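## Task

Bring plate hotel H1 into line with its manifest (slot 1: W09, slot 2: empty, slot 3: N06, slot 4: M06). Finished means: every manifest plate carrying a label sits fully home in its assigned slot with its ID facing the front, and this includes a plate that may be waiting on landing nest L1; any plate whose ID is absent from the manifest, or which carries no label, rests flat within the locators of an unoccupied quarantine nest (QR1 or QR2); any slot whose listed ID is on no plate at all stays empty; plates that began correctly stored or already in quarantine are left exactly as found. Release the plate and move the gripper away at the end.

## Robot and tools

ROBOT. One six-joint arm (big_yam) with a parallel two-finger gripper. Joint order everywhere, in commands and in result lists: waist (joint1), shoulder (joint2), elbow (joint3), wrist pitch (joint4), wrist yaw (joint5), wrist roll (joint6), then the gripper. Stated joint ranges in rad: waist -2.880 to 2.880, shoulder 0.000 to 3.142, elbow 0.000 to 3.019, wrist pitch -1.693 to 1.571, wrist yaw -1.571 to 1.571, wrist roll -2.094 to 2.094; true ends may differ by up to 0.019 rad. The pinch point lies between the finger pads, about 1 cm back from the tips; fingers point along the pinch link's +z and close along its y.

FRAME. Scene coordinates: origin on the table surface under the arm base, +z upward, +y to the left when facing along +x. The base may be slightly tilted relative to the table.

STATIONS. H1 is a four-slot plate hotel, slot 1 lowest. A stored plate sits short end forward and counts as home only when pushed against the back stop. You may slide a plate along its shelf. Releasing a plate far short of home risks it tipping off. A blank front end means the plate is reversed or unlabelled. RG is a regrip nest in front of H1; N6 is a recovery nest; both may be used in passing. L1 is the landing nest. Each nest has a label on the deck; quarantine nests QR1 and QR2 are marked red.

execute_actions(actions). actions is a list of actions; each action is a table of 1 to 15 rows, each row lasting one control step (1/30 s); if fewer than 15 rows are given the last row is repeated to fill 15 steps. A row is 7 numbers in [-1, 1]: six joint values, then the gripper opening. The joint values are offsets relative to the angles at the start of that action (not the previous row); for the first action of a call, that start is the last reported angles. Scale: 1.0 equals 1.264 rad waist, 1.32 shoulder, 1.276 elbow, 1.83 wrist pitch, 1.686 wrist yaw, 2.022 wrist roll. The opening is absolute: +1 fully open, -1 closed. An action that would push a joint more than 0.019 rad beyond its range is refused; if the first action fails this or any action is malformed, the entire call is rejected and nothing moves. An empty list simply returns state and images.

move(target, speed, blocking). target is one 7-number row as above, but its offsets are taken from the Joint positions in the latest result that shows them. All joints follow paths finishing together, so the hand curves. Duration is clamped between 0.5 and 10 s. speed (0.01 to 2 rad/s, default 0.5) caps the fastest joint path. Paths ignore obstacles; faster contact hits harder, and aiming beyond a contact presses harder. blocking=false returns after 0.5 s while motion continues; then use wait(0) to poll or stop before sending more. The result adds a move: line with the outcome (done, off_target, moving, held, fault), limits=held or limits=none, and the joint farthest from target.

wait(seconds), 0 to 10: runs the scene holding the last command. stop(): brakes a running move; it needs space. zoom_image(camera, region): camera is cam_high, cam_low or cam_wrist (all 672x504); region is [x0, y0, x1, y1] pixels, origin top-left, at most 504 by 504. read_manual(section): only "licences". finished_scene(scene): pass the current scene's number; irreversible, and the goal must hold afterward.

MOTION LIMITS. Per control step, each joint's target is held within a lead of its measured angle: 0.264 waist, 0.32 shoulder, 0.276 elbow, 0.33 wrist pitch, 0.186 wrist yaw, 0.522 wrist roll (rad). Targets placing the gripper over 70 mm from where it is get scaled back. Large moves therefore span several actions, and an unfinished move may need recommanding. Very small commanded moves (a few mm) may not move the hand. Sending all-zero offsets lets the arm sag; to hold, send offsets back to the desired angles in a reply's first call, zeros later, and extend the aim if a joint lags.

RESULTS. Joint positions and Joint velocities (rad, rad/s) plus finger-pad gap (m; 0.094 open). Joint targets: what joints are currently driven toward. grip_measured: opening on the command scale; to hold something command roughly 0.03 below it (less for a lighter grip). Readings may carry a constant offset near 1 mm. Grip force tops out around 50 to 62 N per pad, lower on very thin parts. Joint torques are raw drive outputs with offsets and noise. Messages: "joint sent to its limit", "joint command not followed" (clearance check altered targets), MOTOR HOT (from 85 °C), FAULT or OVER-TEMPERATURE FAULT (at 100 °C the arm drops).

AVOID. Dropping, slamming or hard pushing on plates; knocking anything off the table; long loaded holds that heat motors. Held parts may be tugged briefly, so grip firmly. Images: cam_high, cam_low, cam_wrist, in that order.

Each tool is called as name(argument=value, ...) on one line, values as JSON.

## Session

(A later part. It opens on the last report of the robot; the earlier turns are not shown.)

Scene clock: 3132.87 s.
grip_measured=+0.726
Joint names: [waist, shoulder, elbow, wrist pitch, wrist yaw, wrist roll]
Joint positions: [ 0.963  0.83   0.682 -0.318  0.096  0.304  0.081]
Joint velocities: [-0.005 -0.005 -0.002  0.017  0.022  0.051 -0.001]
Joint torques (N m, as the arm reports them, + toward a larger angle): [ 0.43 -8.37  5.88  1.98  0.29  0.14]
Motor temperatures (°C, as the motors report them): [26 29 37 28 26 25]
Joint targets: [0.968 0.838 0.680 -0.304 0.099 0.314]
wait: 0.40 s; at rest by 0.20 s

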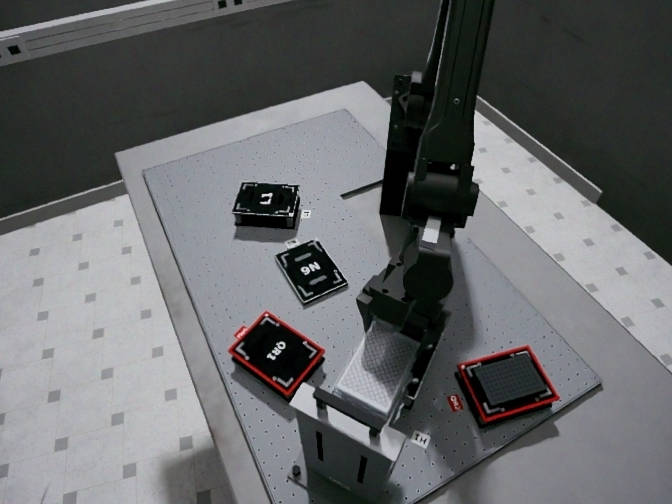

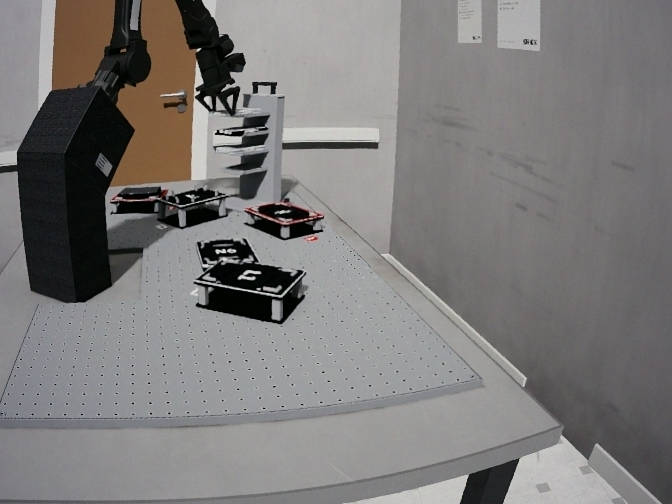

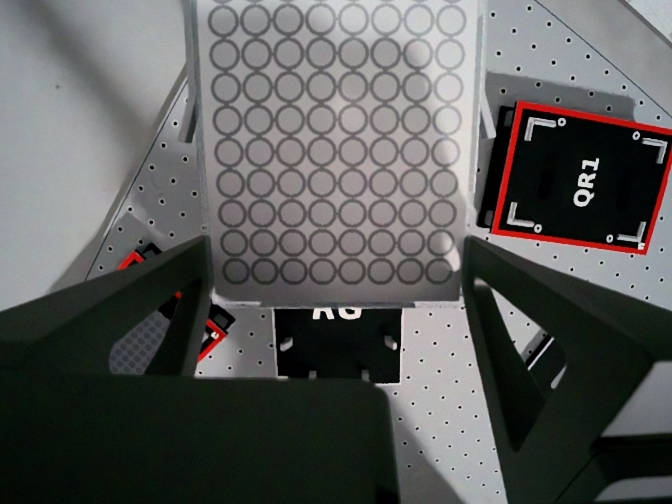

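execute_actions(actions=[[[0.0035,0.0072,0.0000,0.0070,0.0015,0.0045,0.69],[0.0030,0.0080,0.0020,0.0065,0.0013,0.0040,0.70],[0.0022,0.0085,0.0040,0.0060,0.0011,0.0033,0.71],[0.0014,0.0085,0.0060,0.0055,0.0009,0.0026,0.72],[0.0006,0.0085,0.0080,0.0055,0.0007,0.0019,0.73],[-0.0002,0.0080,0.0100,0.0055,0.0005,0.0012,0.74],[-0.0010,0.0075,0.0120,0.0055,0.0003,0.0005,0.755],[-0.0018,0.0070,0.0140,0.0055,0.0001,-0.0002,0.775],[-0.0026,0.0065,0.0160,0.0055,-0.0001,-0.0009,0.80],[-0.0034,0.0060,0.0180,0.0055,-0.0003,-0.0016,0.83],[-0.0040,0.0060,0.0200,0.0055,-0.0005,-0.0023,0.86],[-0.0045,0.0060,0.0220,0.0055,-0.0007,-0.0030,0.89],[-0.0050,0.0060,0.0240,0.0055,-0.0009,-0.0035,0.92],[-0.0053,0.0060,0.0255,0.0055,-0.0011,-0.0038,0.95],[-0.0055,0.0060,0.0266,0.0055,-0.0012,-0.0040,0.97]]])

wait(seconds=0.3)

Scene clock: 3172.03 s.
grip_measured=+0.959
Joint names: [waist, shoulder, elbow, wrist pitch, wrist yaw, wrist roll]
Joint positions: [ 0.963  0.83   0.682 -0.318  0.096  0.304  0.092]
Joint velocities: [-0.005 -0.005 -0.007 -0.017 -0.007  0.022  0.018]
Joint torques (N m, as the arm reports them, + toward a larger angle): [-0.17 -8.38  8.63  1.69  0.1  -0.04]
Motor temperatures (°C, as the motors report them): [26 28 37 28 26 25]
Joint targets: [0.956 0.838 0.715 -0.308 0.094 0.296]

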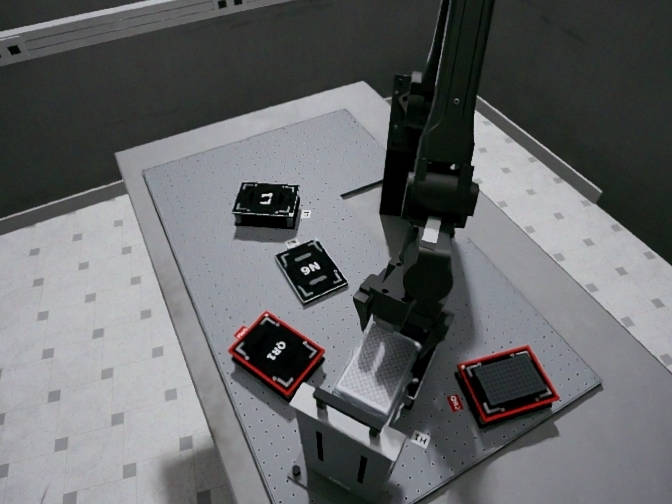

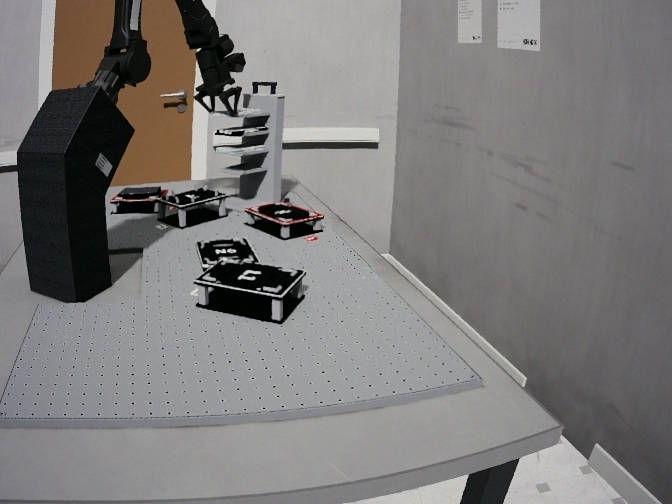

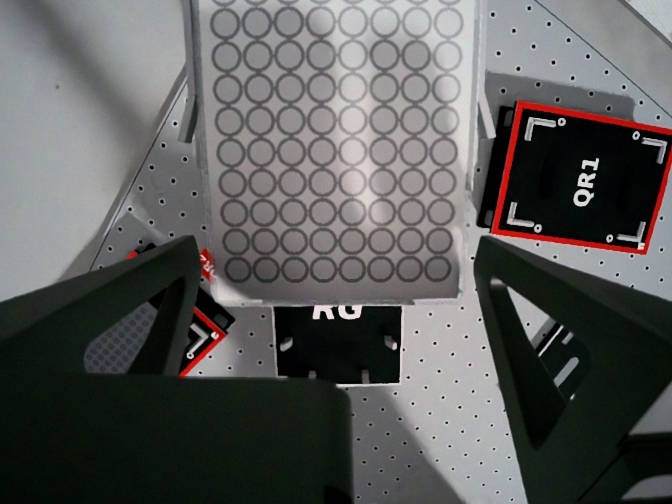

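Scene clock: 3172.33 s.
grip_measured=+0.968
Joint names: [waist, shoulder, elbow, wrist pitch, wrist yaw, wrist roll]
Joint positions: [ 0.963  0.83   0.682 -0.318  0.096  0.304  0.092]
Joint velocities: [-0.005 -0.005 -0.002 -0.012  0.007 -0.095 -0.   ]
Joint torques (N m, as the arm reports them, + toward a larger angle): [ 0.   -8.55  8.79  1.79  0.11 -0.05]
Motor temperatures (°C, as the motors report them): [26 28 37 28 26 25]
Joint targets: [0.956 0.838 0.715 -0.308 0.094 0.296]
wait: 0.30 s; at rest by 0.17 s

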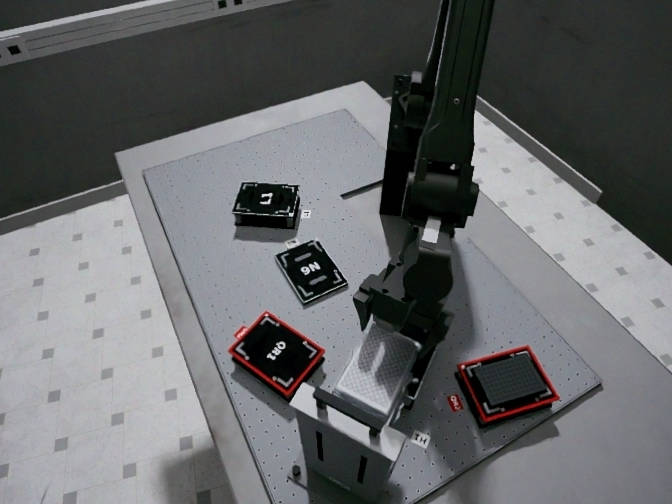

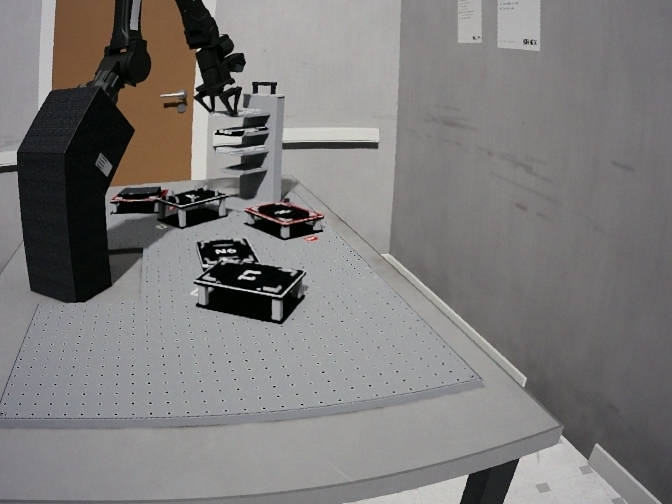

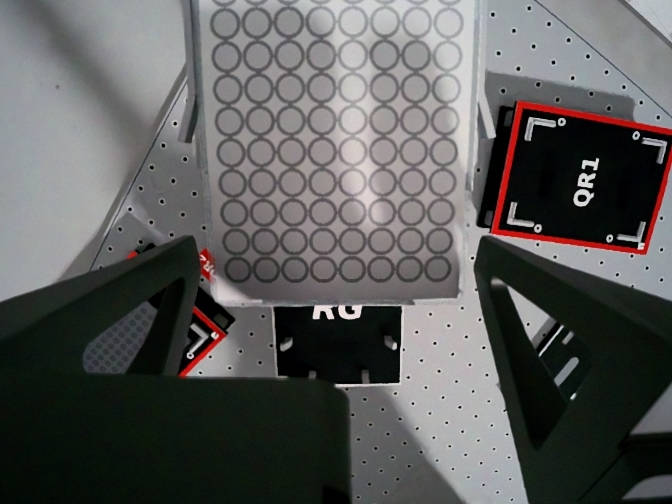

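execute_actions(actions=[[[-0.0071,0.0068,0.0307,0.0055,-0.0015,-0.0045,0.97],[-0.0079,0.0074,0.0327,0.0055,-0.0017,-0.0046,0.97],[-0.0093,0.0091,0.0360,0.0055,-0.0021,-0.0049,0.97],[-0.0110,0.0118,0.0404,0.0055,-0.0029,-0.0054,0.97],[-0.0132,0.0154,0.0457,0.0055,-0.0039,-0.0061,0.97],[-0.0155,0.0197,0.0515,0.0055,-0.0051,-0.0069,0.97],[-0.0181,0.0245,0.0577,0.0055,-0.0064,-0.0078,0.97],[-0.0206,0.0296,0.0639,0.0055,-0.0079,-0.0087,0.97],[-0.0229,0.0346,0.0697,0.0055,-0.0093,-0.0096,0.97],[-0.0251,0.0394,0.0750,0.0055,-0.0106,-0.0105,0.97],[-0.0268,0.0437,0.0794,0.0055,-0.0118,-0.0113,0.97],[-0.0282,0.0473,0.0827,0.0055,-0.0128,-0.0120,0.97],[-0.0290,0.0500,0.0847,0.0055,-0.0136,-0.0125,0.97],[-0.0293,0.0517,0.0854,0.0055,-0.0140,-0.0128,0.97],[-0.0293,0.0523,0.0854,0.0055,-0.0142,-0.0129,0.97]]])

wait(seconds=0.5)

zoom_image(camera="cam_wrist", region=[150, 100, 530, 400])

Scene clock: 3183.10 s.
grip_measured=+0.968
Joint names: [waist, shoulder, elbow, wrist pitch, wrist yaw, wrist roll]
Joint positions: [ 0.936  0.886  0.747 -0.318  0.075  0.292  0.092]
Joint velocities: [-0.015  0.083  0.095 -0.002 -0.037  0.037  0.001]
Joint torques (N m, as the arm reports them, + toward a larger angle): [ 0.06 -9.19  9.21  1.62  0.02 -0.06]
Motor temperatures (°C, as the motors report them): [26 28 37 28 26 25]
Joint targets: [0.926 0.899 0.790 -0.308 0.072 0.278]

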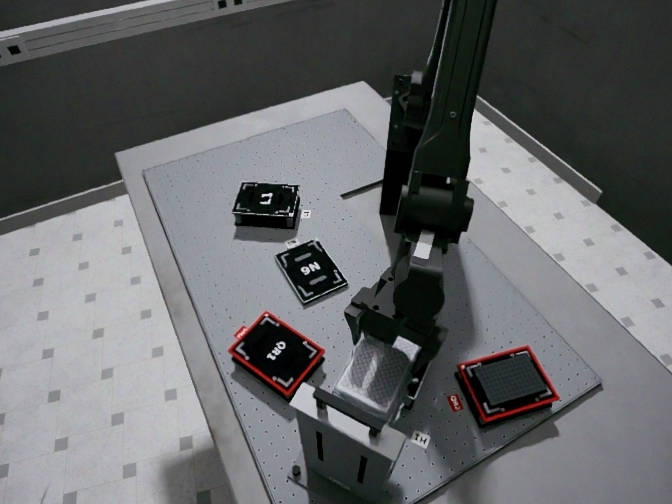

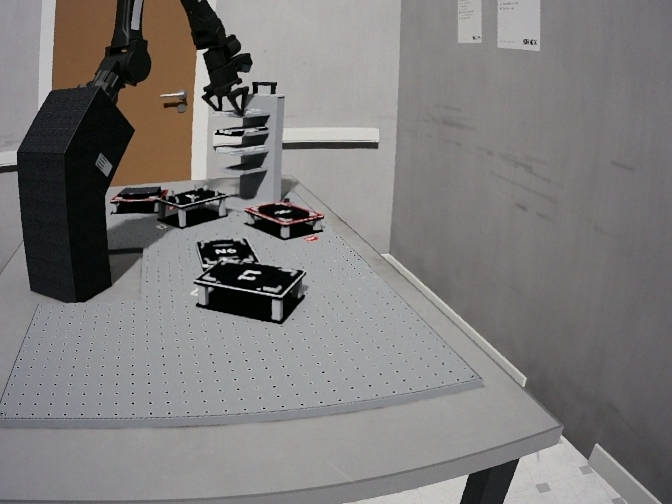

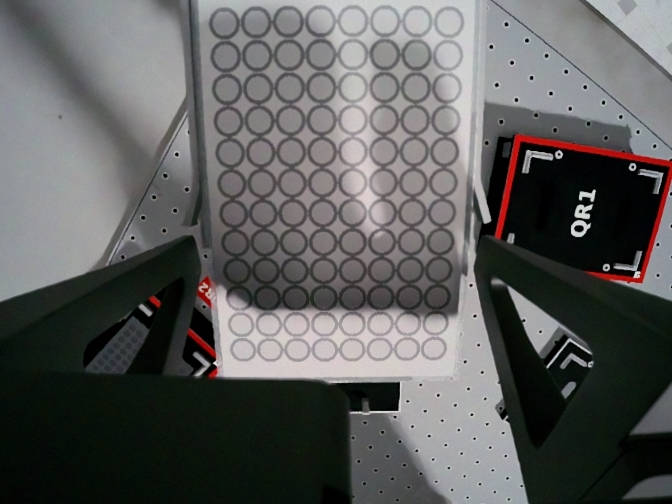

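Scene clock: 3183.60 s.
grip_measured=+0.968
Joint names: [waist, shoulder, elbow, wrist pitch, wrist yaw, wrist roll]
Joint positions: [ 0.935  0.888  0.749 -0.318  0.074  0.288  0.092]
Joint velocities: [ 0.005 -0.005 -0.022 -0.007 -0.037  0.066 -0.   ]
Joint torques (N m, as the arm reports them, + toward a larger angle): [-0.78 -9.51  9.36  1.75  0.05 -0.05]
Motor temperatures (°C, as the motors report them): [26 28 38 28 26 25]
Joint targets: [0.926 0.899 0.790 -0.308 0.072 0.278]
wait: 0.50 s; at rest by 0.27 s

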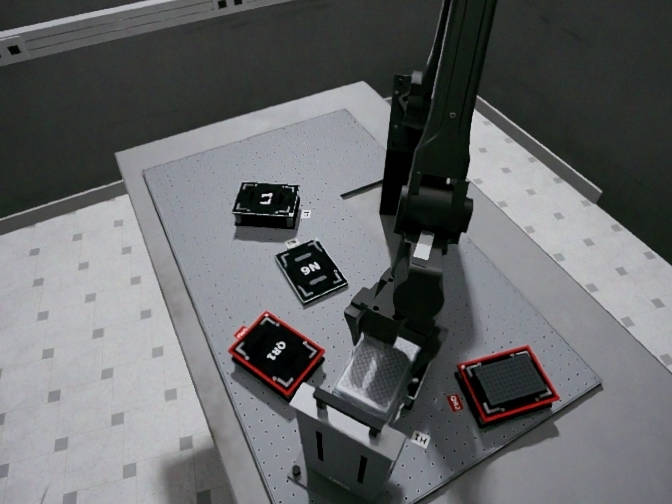

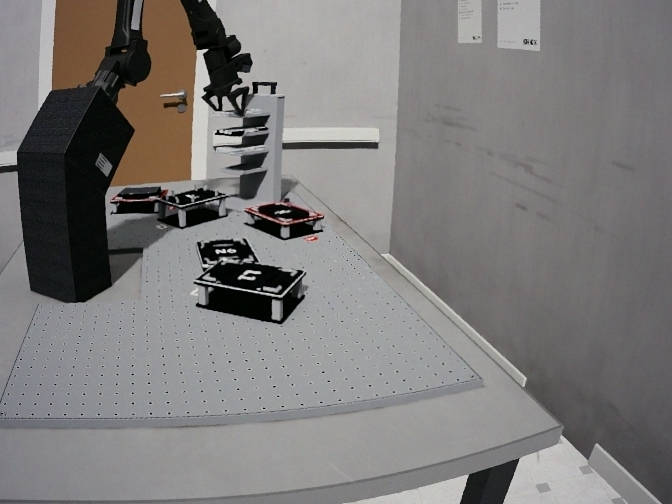

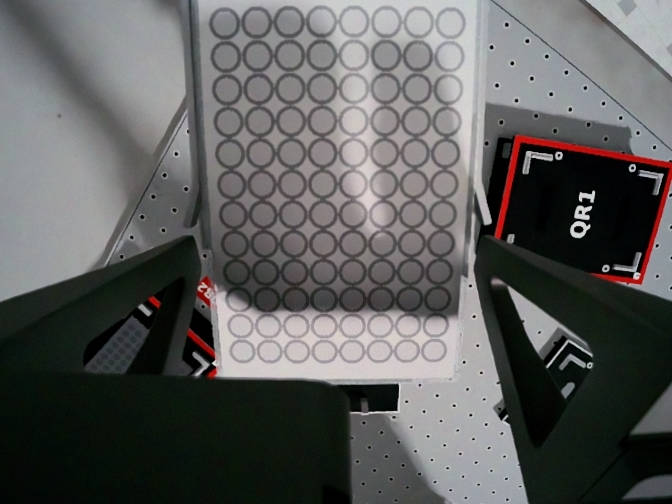

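Region (150, 100, 530, 400) of cam_wrist's 672x504 image, scaled by 1.326, with more detail than that image has; it fills the top 398 rows of this view, and the rest is white.

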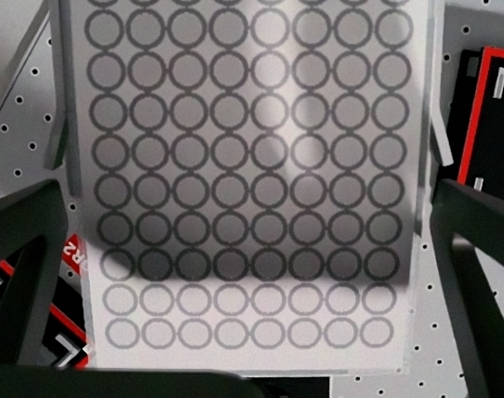

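execute_actions(actions=[[[-0.0060,0.0076,0.0313,0.0055,-0.0012,-0.0040,0.95],[-0.0060,0.0076,0.0313,0.0055,-0.0012,-0.0040,0.93],[-0.0060,0.0076,0.0313,0.0055,-0.0012,-0.0040,0.91],[-0.0060,0.0076,0.0313,0.0055,-0.0012,-0.0040,0.89],[-0.0060,0.0076,0.0313,0.0055,-0.0012,-0.0040,0.87],[-0.0060,0.0076,0.0313,0.0055,-0.0012,-0.0040,0.85],[-0.0060,0.0076,0.0313,0.0055,-0.0012,-0.0040,0.83],[-0.0060,0.0076,0.0313,0.0055,-0.0012,-0.0040,0.81],[-0.0060,0.0076,0.0313,0.0055,-0.0012,-0.0040,0.795],[-0.0060,0.0076,0.0313,0.0055,-0.0012,-0.0040,0.78],[-0.0060,0.0076,0.0313,0.0055,-0.0012,-0.0040,0.77],[-0.0060,0.0076,0.0313,0.0055,-0.0012,-0.0040,0.76],[-0.0060,0.0076,0.0313,0.0055,-0.0012,-0.0040,0.755],[-0.0060,0.0076,0.0313,0.0055,-0.0012,-0.0040,0.75],[-0.0060,0.0076,0.0313,0.0055,-0.0012,-0.0040,0.745]],[[-0.0060,0.0060,0.0313,0.0055,-0.0012,-0.0040,0.74],[-0.0060,0.0045,0.0313,0.0055,-0.0012,-0.0040,0.735],[-0.0060,0.0030,0.0313,0.0055,-0.0012,-0.0040,0.73],[-0.0060,0.0015,0.0313,0.0055,-0.0012,-0.0040,0.725],[-0.0060,0.0000,0.0313,0.0055,-0.0012,-0.0040,0.72],[-0.0060,-0.0015,0.0313,0.0055,-0.0012,-0.0040,0.715],[-0.0060,-0.0030,0.0313,0.0055,-0.0012,-0.0040,0.71],[-0.0060,-0.0045,0.0313,0.0055,-0.0012,-0.0040,0.705],[-0.0060,-0.0055,0.0313,0.0055,-0.0012,-0.0040,0.70],[-0.0060,-0.0060,0.0313,0.0055,-0.0012,-0.0040,0.695],[-0.0060,-0.0060,0.0313,0.0055,-0.0012,-0.0040,0.69],[-0.0060,-0.0060,0.0313,0.0055,-0.0012,-0.0040,0.685],[-0.0060,-0.0060,0.0313,0.0055,-0.0012,-0.0040,0.68],[-0.0060,-0.0060,0.0313,0.0055,-0.0012,-0.0040,0.68],[-0.0060,-0.0060,0.0313,0.0055,-0.0012,-0.0040,0.68]]])

Scene clock: 3200.00 s.
grip_measured=+0.725
Joint names: [waist, shoulder, elbow, wrist pitch, wrist yaw, wrist roll]
Joint positions: [ 0.935  0.888  0.749 -0.318  0.074  0.288  0.081]
Joint velocities: [-0.005 -0.015  0.012  0.002  0.022 -0.022  0.   ]
Joint torques (N m, as the arm reports them, + toward a larger angle): [ -0.26 -10.43   9.36   1.67   0.09  -0.02]
Motor temperatures (°C, as the motors report them): [26 28 38 28 26 25]
Joint targets: [0.927 0.880 0.789 -0.308 0.072 0.280]

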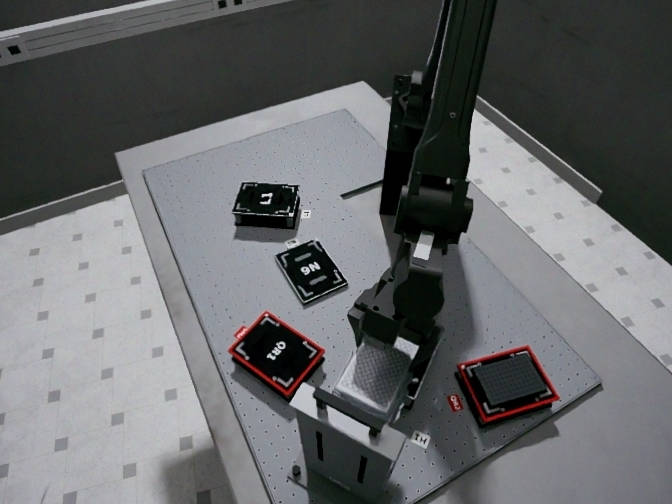

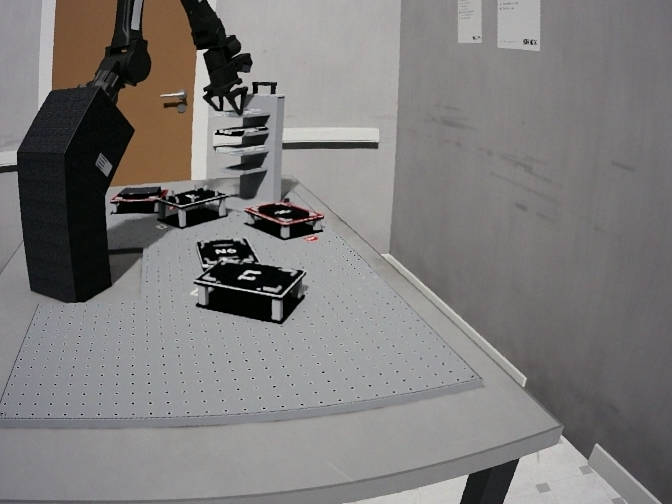

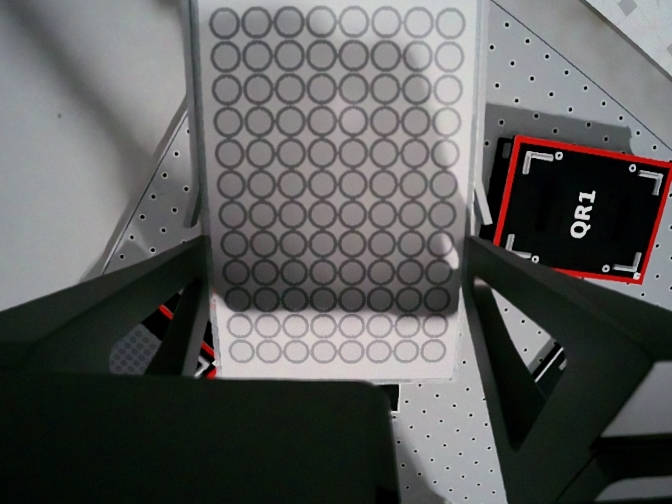

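zoom_image(camera="cam_wrist", region=[462, 110, 672, 300])

Region (462, 110, 672, 300) of cam_wrist's 672x504 image, scaled by 2.400, with more detail than that image has; it fills the top 456 rows of this view, and the rest is white.

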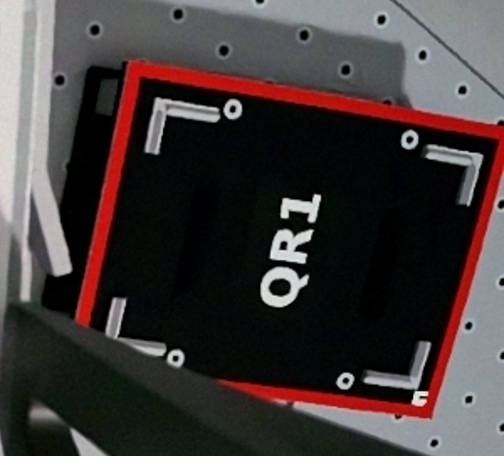

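execute_actions(actions=[[[-0.0060,-0.0075,0.0313,0.0055,-0.0012,-0.0040,0.68],[-0.0060,-0.0095,0.0313,0.0055,-0.0012,-0.0040,0.68],[-0.0060,-0.0115,0.0313,0.0055,-0.0012,-0.0040,0.68],[-0.0060,-0.0135,0.0313,0.0055,-0.0012,-0.0040,0.68],[-0.0060,-0.0160,0.0313,0.0055,-0.0012,-0.0040,0.68],[-0.0060,-0.0188,0.0313,0.0055,-0.0012,-0.0040,0.68],[-0.0060,-0.0218,0.0313,0.0055,-0.0012,-0.0040,0.68],[-0.0060,-0.0248,0.0313,0.0055,-0.0012,-0.0040,0.68],[-0.0060,-0.0277,0.0313,0.0055,-0.0012,-0.0040,0.68],[-0.0060,-0.0303,0.0313,0.0055,-0.0012,-0.0040,0.68],[-0.0060,-0.0326,0.0313,0.0055,-0.0012,-0.0040,0.68],[-0.0060,-0.0345,0.0313,0.0055,-0.0012,-0.0040,0.68],[-0.0060,-0.0359,0.0313,0.0055,-0.0012,-0.0040,0.68],[-0.0060,-0.0368,0.0313,0.0055,-0.0012,-0.0040,0.68],[-0.0060,-0.0371,0.0313,0.0055,-0.0012,-0.0040,0.68]]])

wait(seconds=0.3)

Scene clock: 3320.50 s.
grip_measured=+0.725
Joint names: [waist, shoulder, elbow, wrist pitch, wrist yaw, wrist roll]
Joint positions: [ 0.935  0.857  0.749 -0.318  0.074  0.288  0.081]
Joint velocities: [-0.005 -0.093 -0.002 -0.007 -0.051  0.037 -0.001]
Joint torques (N m, as the arm reports them, + toward a larger angle): [ -0.28 -11.42   9.53   1.78   0.07  -0.04]
Motor temperatures (°C, as the motors report them): [26 29 40 28 26 25]
Joint targets: [0.927 0.839 0.789 -0.308 0.072 0.280]

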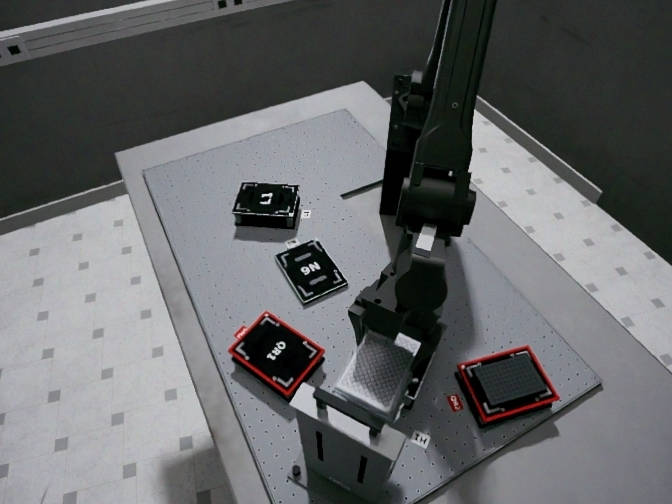

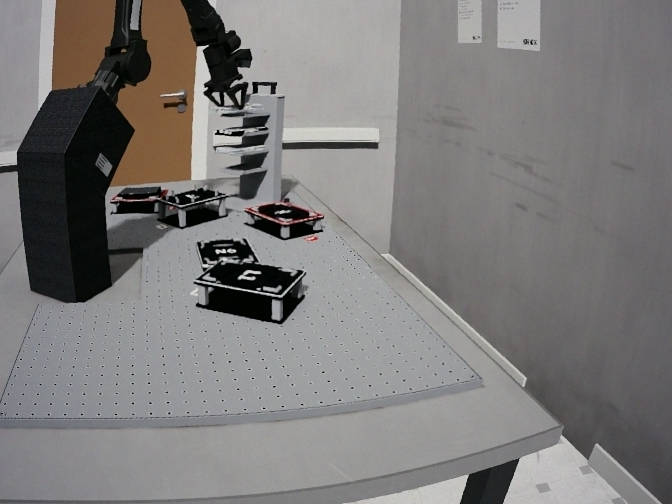

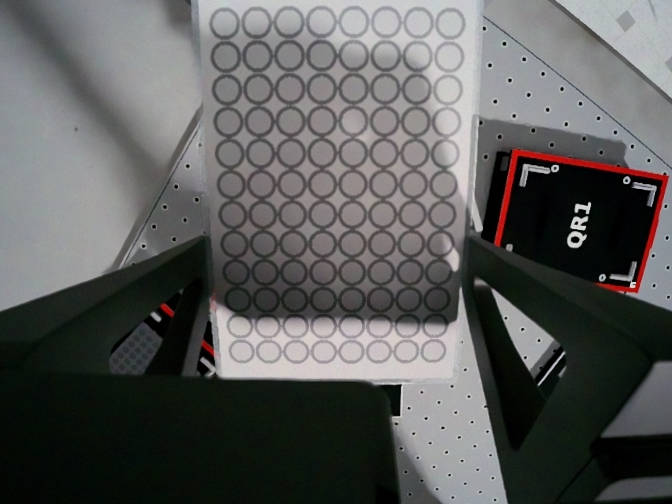

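Scene clock: 3320.80 s.
grip_measured=+0.725
Joint names: [waist, shoulder, elbow, wrist pitch, wrist yaw, wrist roll]
Joint positions: [ 0.935  0.853  0.749 -0.318  0.074  0.288  0.081]
Joint velocities: [-0.005  0.005 -0.012 -0.002 -0.022 -0.037 -0.   ]
Joint torques (N m, as the arm reports them, + toward a larger angle): [ -0.68 -11.37   9.63   1.87   0.08  -0.04]
Motor temperatures (°C, as the motors report them): [26 29 40 28 26 25]
Joint targets: [0.927 0.839 0.789 -0.308 0.072 0.280]
wait: 0.30 s; at rest by 0.23 s

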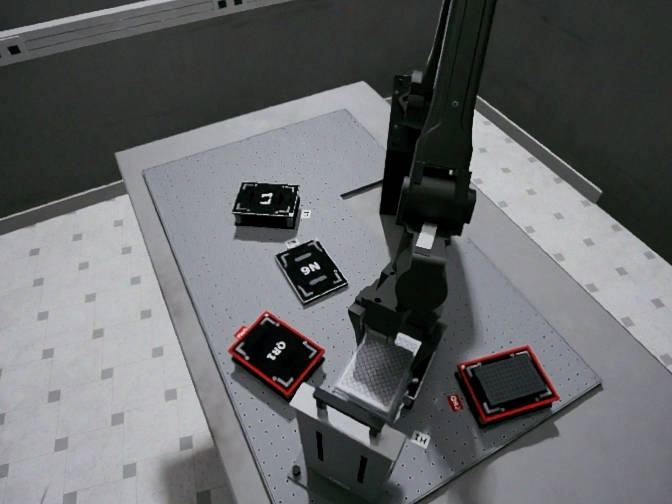

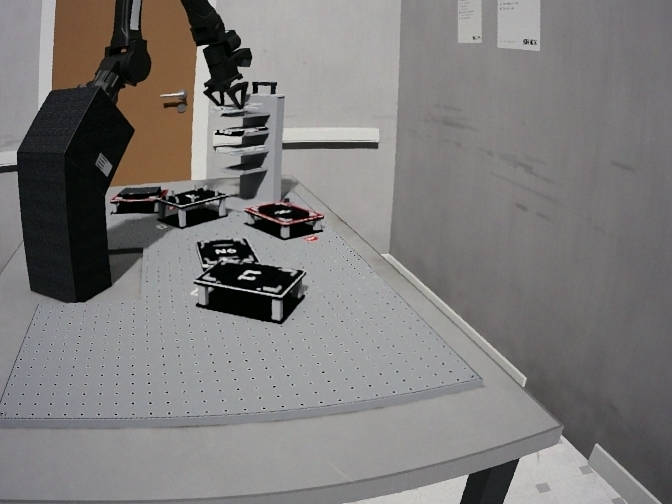

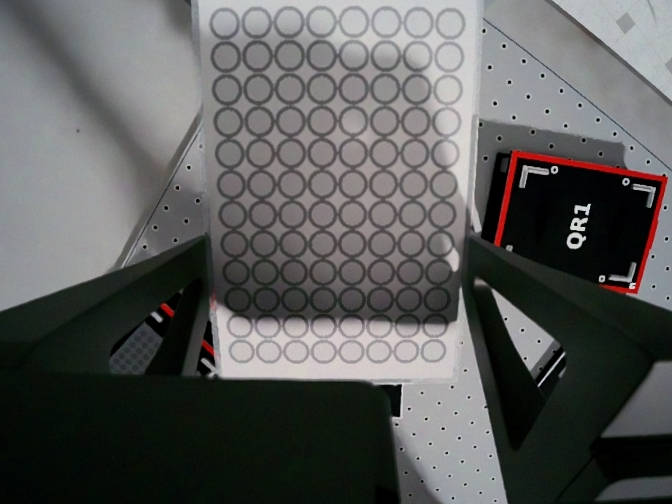

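move(target=[-0.2702, -0.0076, 0.0235, -0.1409, -0.0053, 0.3585, 0.68], speed=0.9)

Scene clock: 3338.83 s.
grip_measured=+0.725
Joint names: [waist, shoulder, elbow, wrist pitch, wrist yaw, wrist roll]
Joint positions: [ 0.599  0.853  0.749 -0.567  0.066  1.002  0.081]
Joint velocities: [-0.005 -0.005  0.012  0.007 -0.022 -0.037 -0.   ]
Joint torques (N m, as the arm reports them, + toward a larger angle): [-1.64 -9.59  8.56  0.51  0.31  0.14]
Motor temperatures (°C, as the motors report them): [26 29 40 28 26 25]
Joint targets: [0.593 0.843 0.779 -0.576 0.065 1.013]
move: off_target; limits=none; farthest joint: the elbow, 0.030 radians from its target (0.030 radians at the start)

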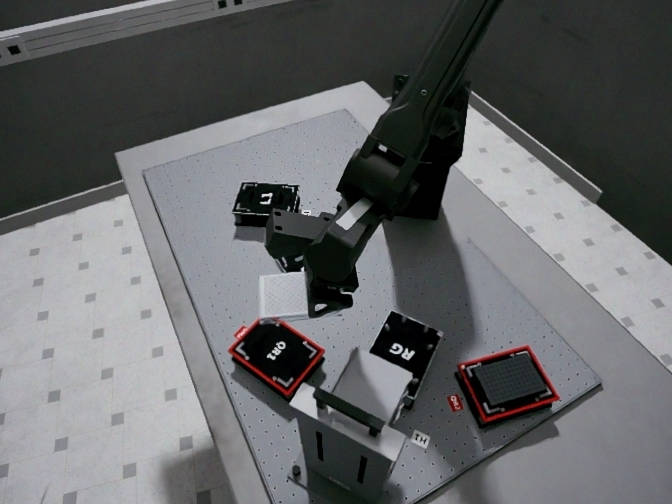

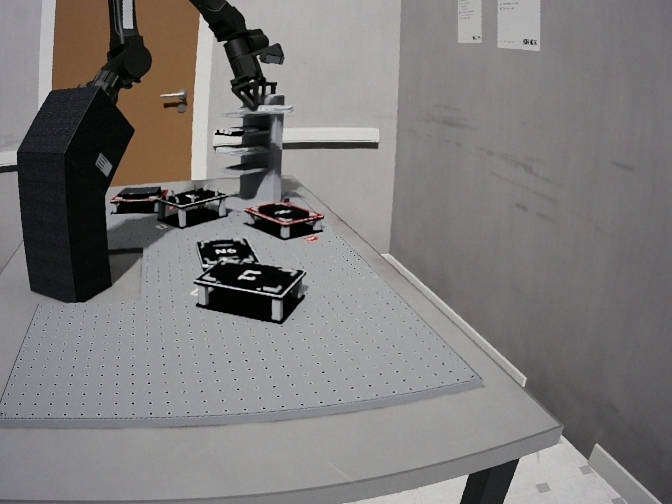

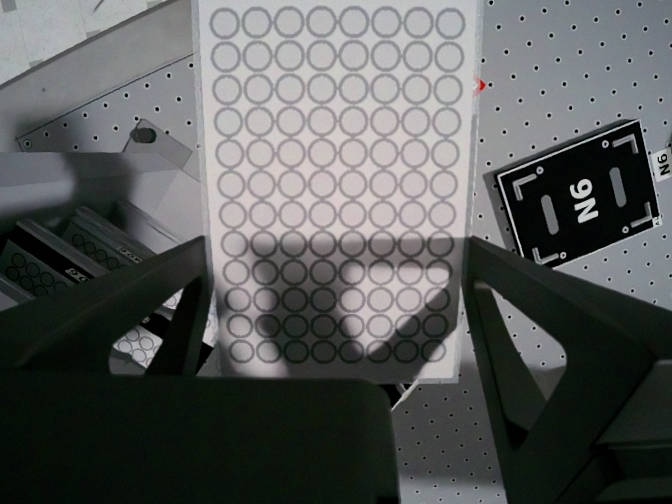

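move(target=[0.0294, 0.5468, 0.2361, 0.0837, 0.0483, 0.3664, 0.68], speed=1.0)

Scene clock: 3347.77 s.
grip_measured=+0.725
Joint names: [waist, shoulder, elbow, wrist pitch, wrist yaw, wrist roll]
Joint positions: [ 0.626  1.589  1.028 -0.424  0.144  1.732  0.081]
Joint velocities: [-0.005 -0.015 -0.022 -0.017  0.007 -0.022  0.001]
Joint torques (N m, as the arm reports them, + toward a larger angle): [ -2.39 -14.65   3.99   0.72   0.57   0.1 ]
Motor temperatures (°C, as the motors report them): [26 29 39 28 26 25]
Joint targets: [0.636 1.575 1.050 -0.414 0.148 1.743]
move: off_target; limits=none; farthest joint: the elbow, 0.023 radians from its target (0.302 radians at the start)

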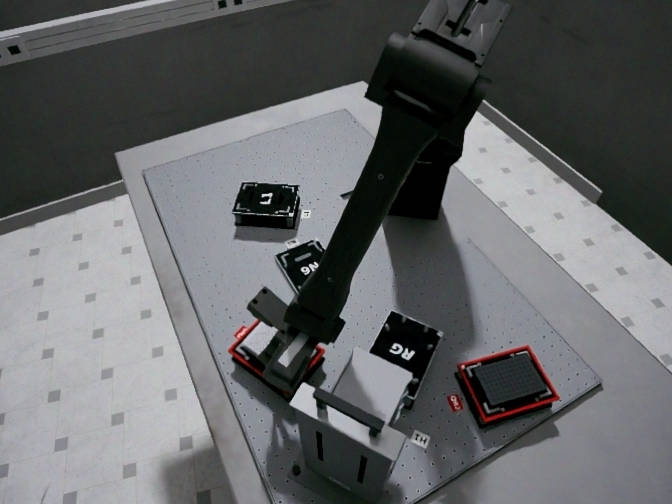

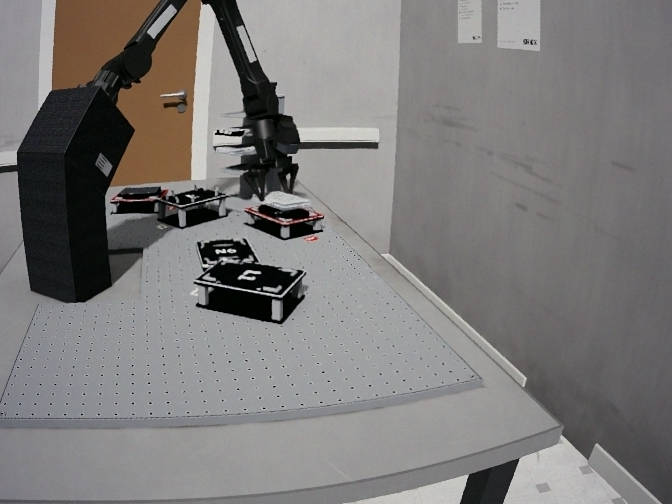

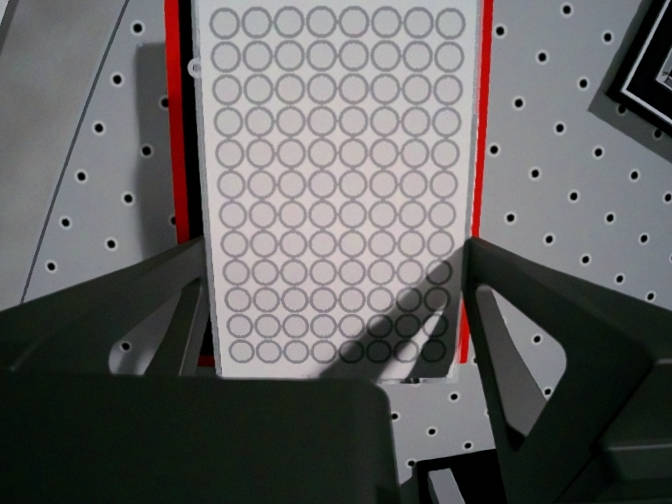

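zoom_image(camera="cam_wrist", region=[140, 0, 530, 400])

zoom_image(camera="cam_low", region=[220, 150, 350, 250])

zoom_image(camera="cam_high", region=[200, 270, 360, 410])

Region (140, 0, 530, 400) of cam_wrist's 672x504 image, scaled by 1.260, with more detail than that image has; it fills the left 491 columns of this view, and the rest is white.

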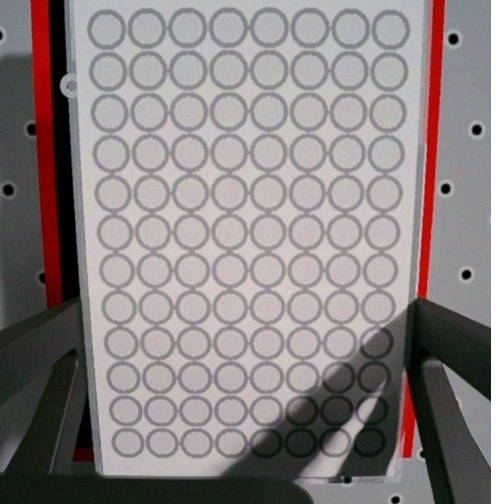

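Region (220, 150, 350, 250) of cam_low's 672x504 image, scaled by 3.877, with more detail than that image has; it fills the top 388 rows of this view, and the rest is white.

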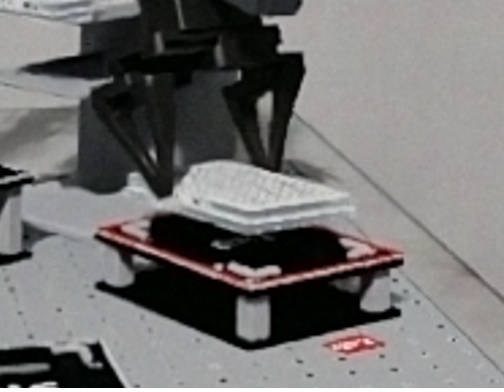

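Region (200, 270, 360, 410) of cam_high's 672x504 image, scaled by 3.150, with more detail than that image has; it fills the top 441 rows of this view, and the rest is white.

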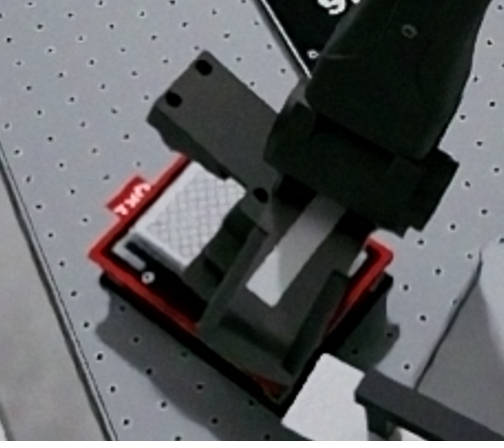

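execute_actions(actions=[[[0.0043,-0.0065,0.0160,0.0059,0.0015,0.0030,0.68],[0.0008,-0.0023,0.0150,0.0063,0.0006,0.0007,0.68],[-0.0028,0.0019,0.0141,0.0066,-0.0003,-0.0017,0.68],[-0.0063,0.0060,0.0141,0.0070,-0.0012,-0.0040,0.68],[-0.0066,0.0062,0.0141,0.0074,-0.0013,-0.0041,0.68],[-0.0074,0.0066,0.0141,0.0084,-0.0017,-0.0043,0.68],[-0.0088,0.0074,0.0141,0.0100,-0.0022,-0.0047,0.68],[-0.0105,0.0083,0.0141,0.0121,-0.0029,-0.0051,0.68],[-0.0124,0.0094,0.0141,0.0145,-0.0037,-0.0057,0.68],[-0.0145,0.0106,0.0141,0.0170,-0.0045,-0.0062,0.68],[-0.0164,0.0117,0.0141,0.0194,-0.0053,-0.0068,0.68],[-0.0181,0.0126,0.0141,0.0215,-0.0060,-0.0072,0.68],[-0.0195,0.0134,0.0141,0.0231,-0.0065,-0.0076,0.68],[-0.0203,0.0138,0.0141,0.0241,-0.0069,-0.0078,0.68],[-0.0206,0.0140,0.0141,0.0245,-0.0070,-0.0079,0.68]]])

wait(seconds=0.4)

zoom_image(camera="cam_wrist", region=[140, 0, 530, 400])

Scene clock: 3458.00 s.
grip_measured=+0.725
Joint names: [waist, shoulder, elbow, wrist pitch, wrist yaw, wrist roll]
Joint positions: [ 0.618  1.593  1.028 -0.392  0.134  1.729  0.081]
Joint velocities: [-0.073  0.024  0.007  0.042 -0.037 -0.037 -0.   ]
Joint torques (N m, as the arm reports them, + toward a larger angle): [ -4.93 -12.81   3.85   0.73   0.37  -0.03]
Motor temperatures (°C, as the motors report them): [26 31 36 28 26 25]
Joint targets: [0.600 1.608 1.046 -0.379 0.132 1.717]

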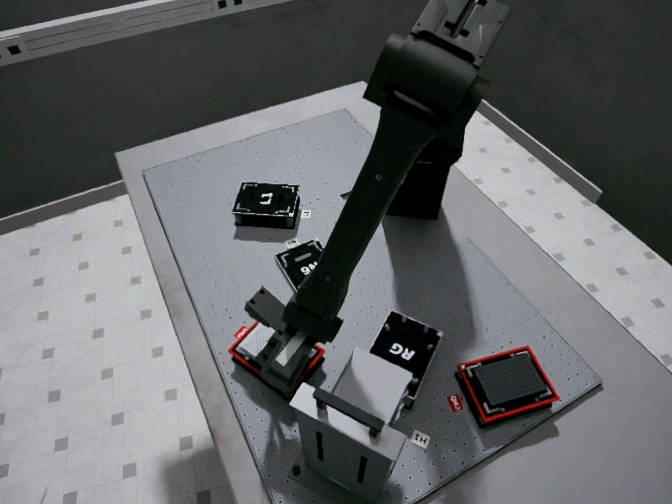

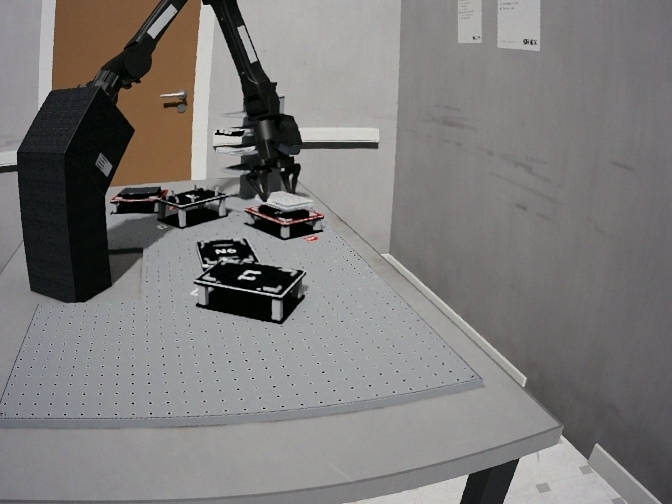

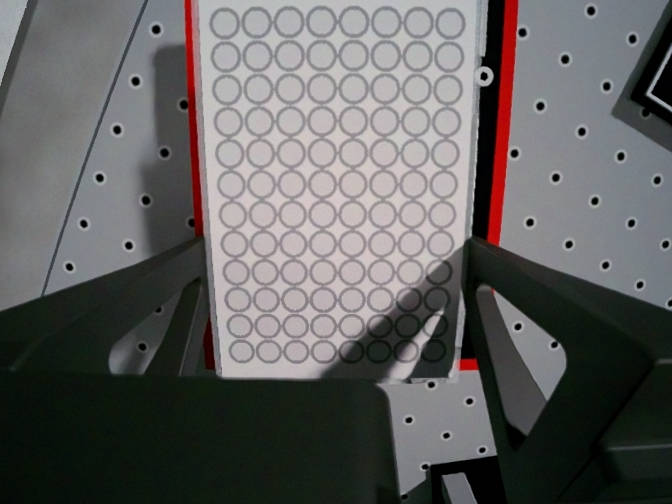

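Scene clock: 3458.40 s.
grip_measured=+0.725
Joint names: [waist, shoulder, elbow, wrist pitch, wrist yaw, wrist roll]
Joint positions: [ 0.612  1.597  1.028 -0.389  0.134  1.727  0.081]
Joint velocities: [-0.005  0.015  0.022  0.002  0.037 -0.051 -0.   ]
Joint torques (N m, as the arm reports them, + toward a larger angle): [ -4.32 -12.7    3.74   0.73   0.36  -0.04]
Motor temperatures (°C, as the motors report them): [26 31 36 28 26 25]
Joint targets: [0.600 1.608 1.046 -0.379 0.132 1.716]
wait: 0.40 s; at rest by 0.27 s

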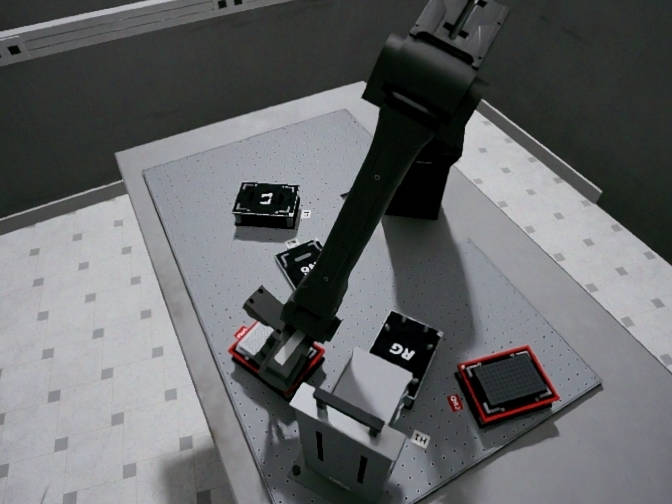

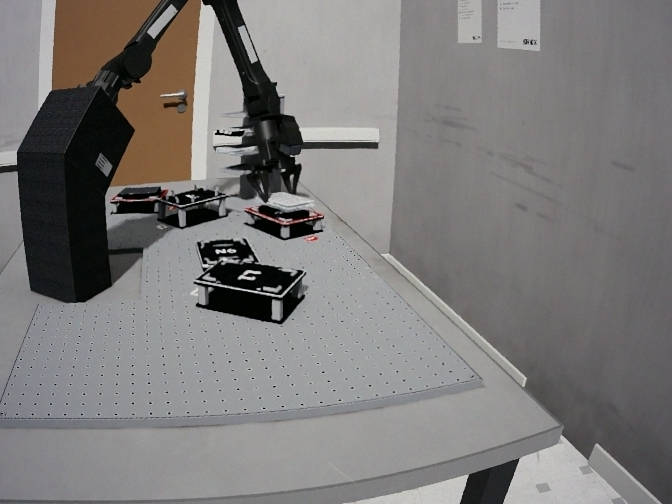

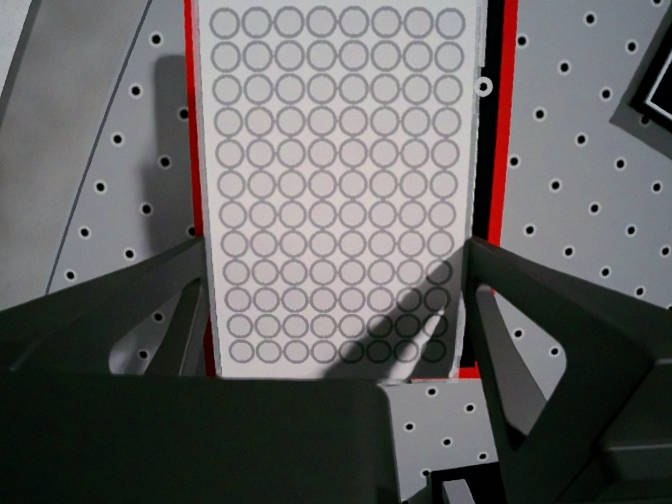

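Region (140, 0, 530, 400) of cam_wrist's 672x504 image, scaled by 1.260, with more detail than that image has; it fills the left 491 columns of this view, and the rest is white.

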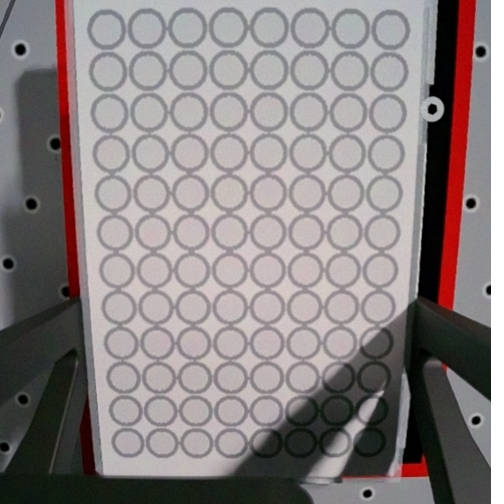

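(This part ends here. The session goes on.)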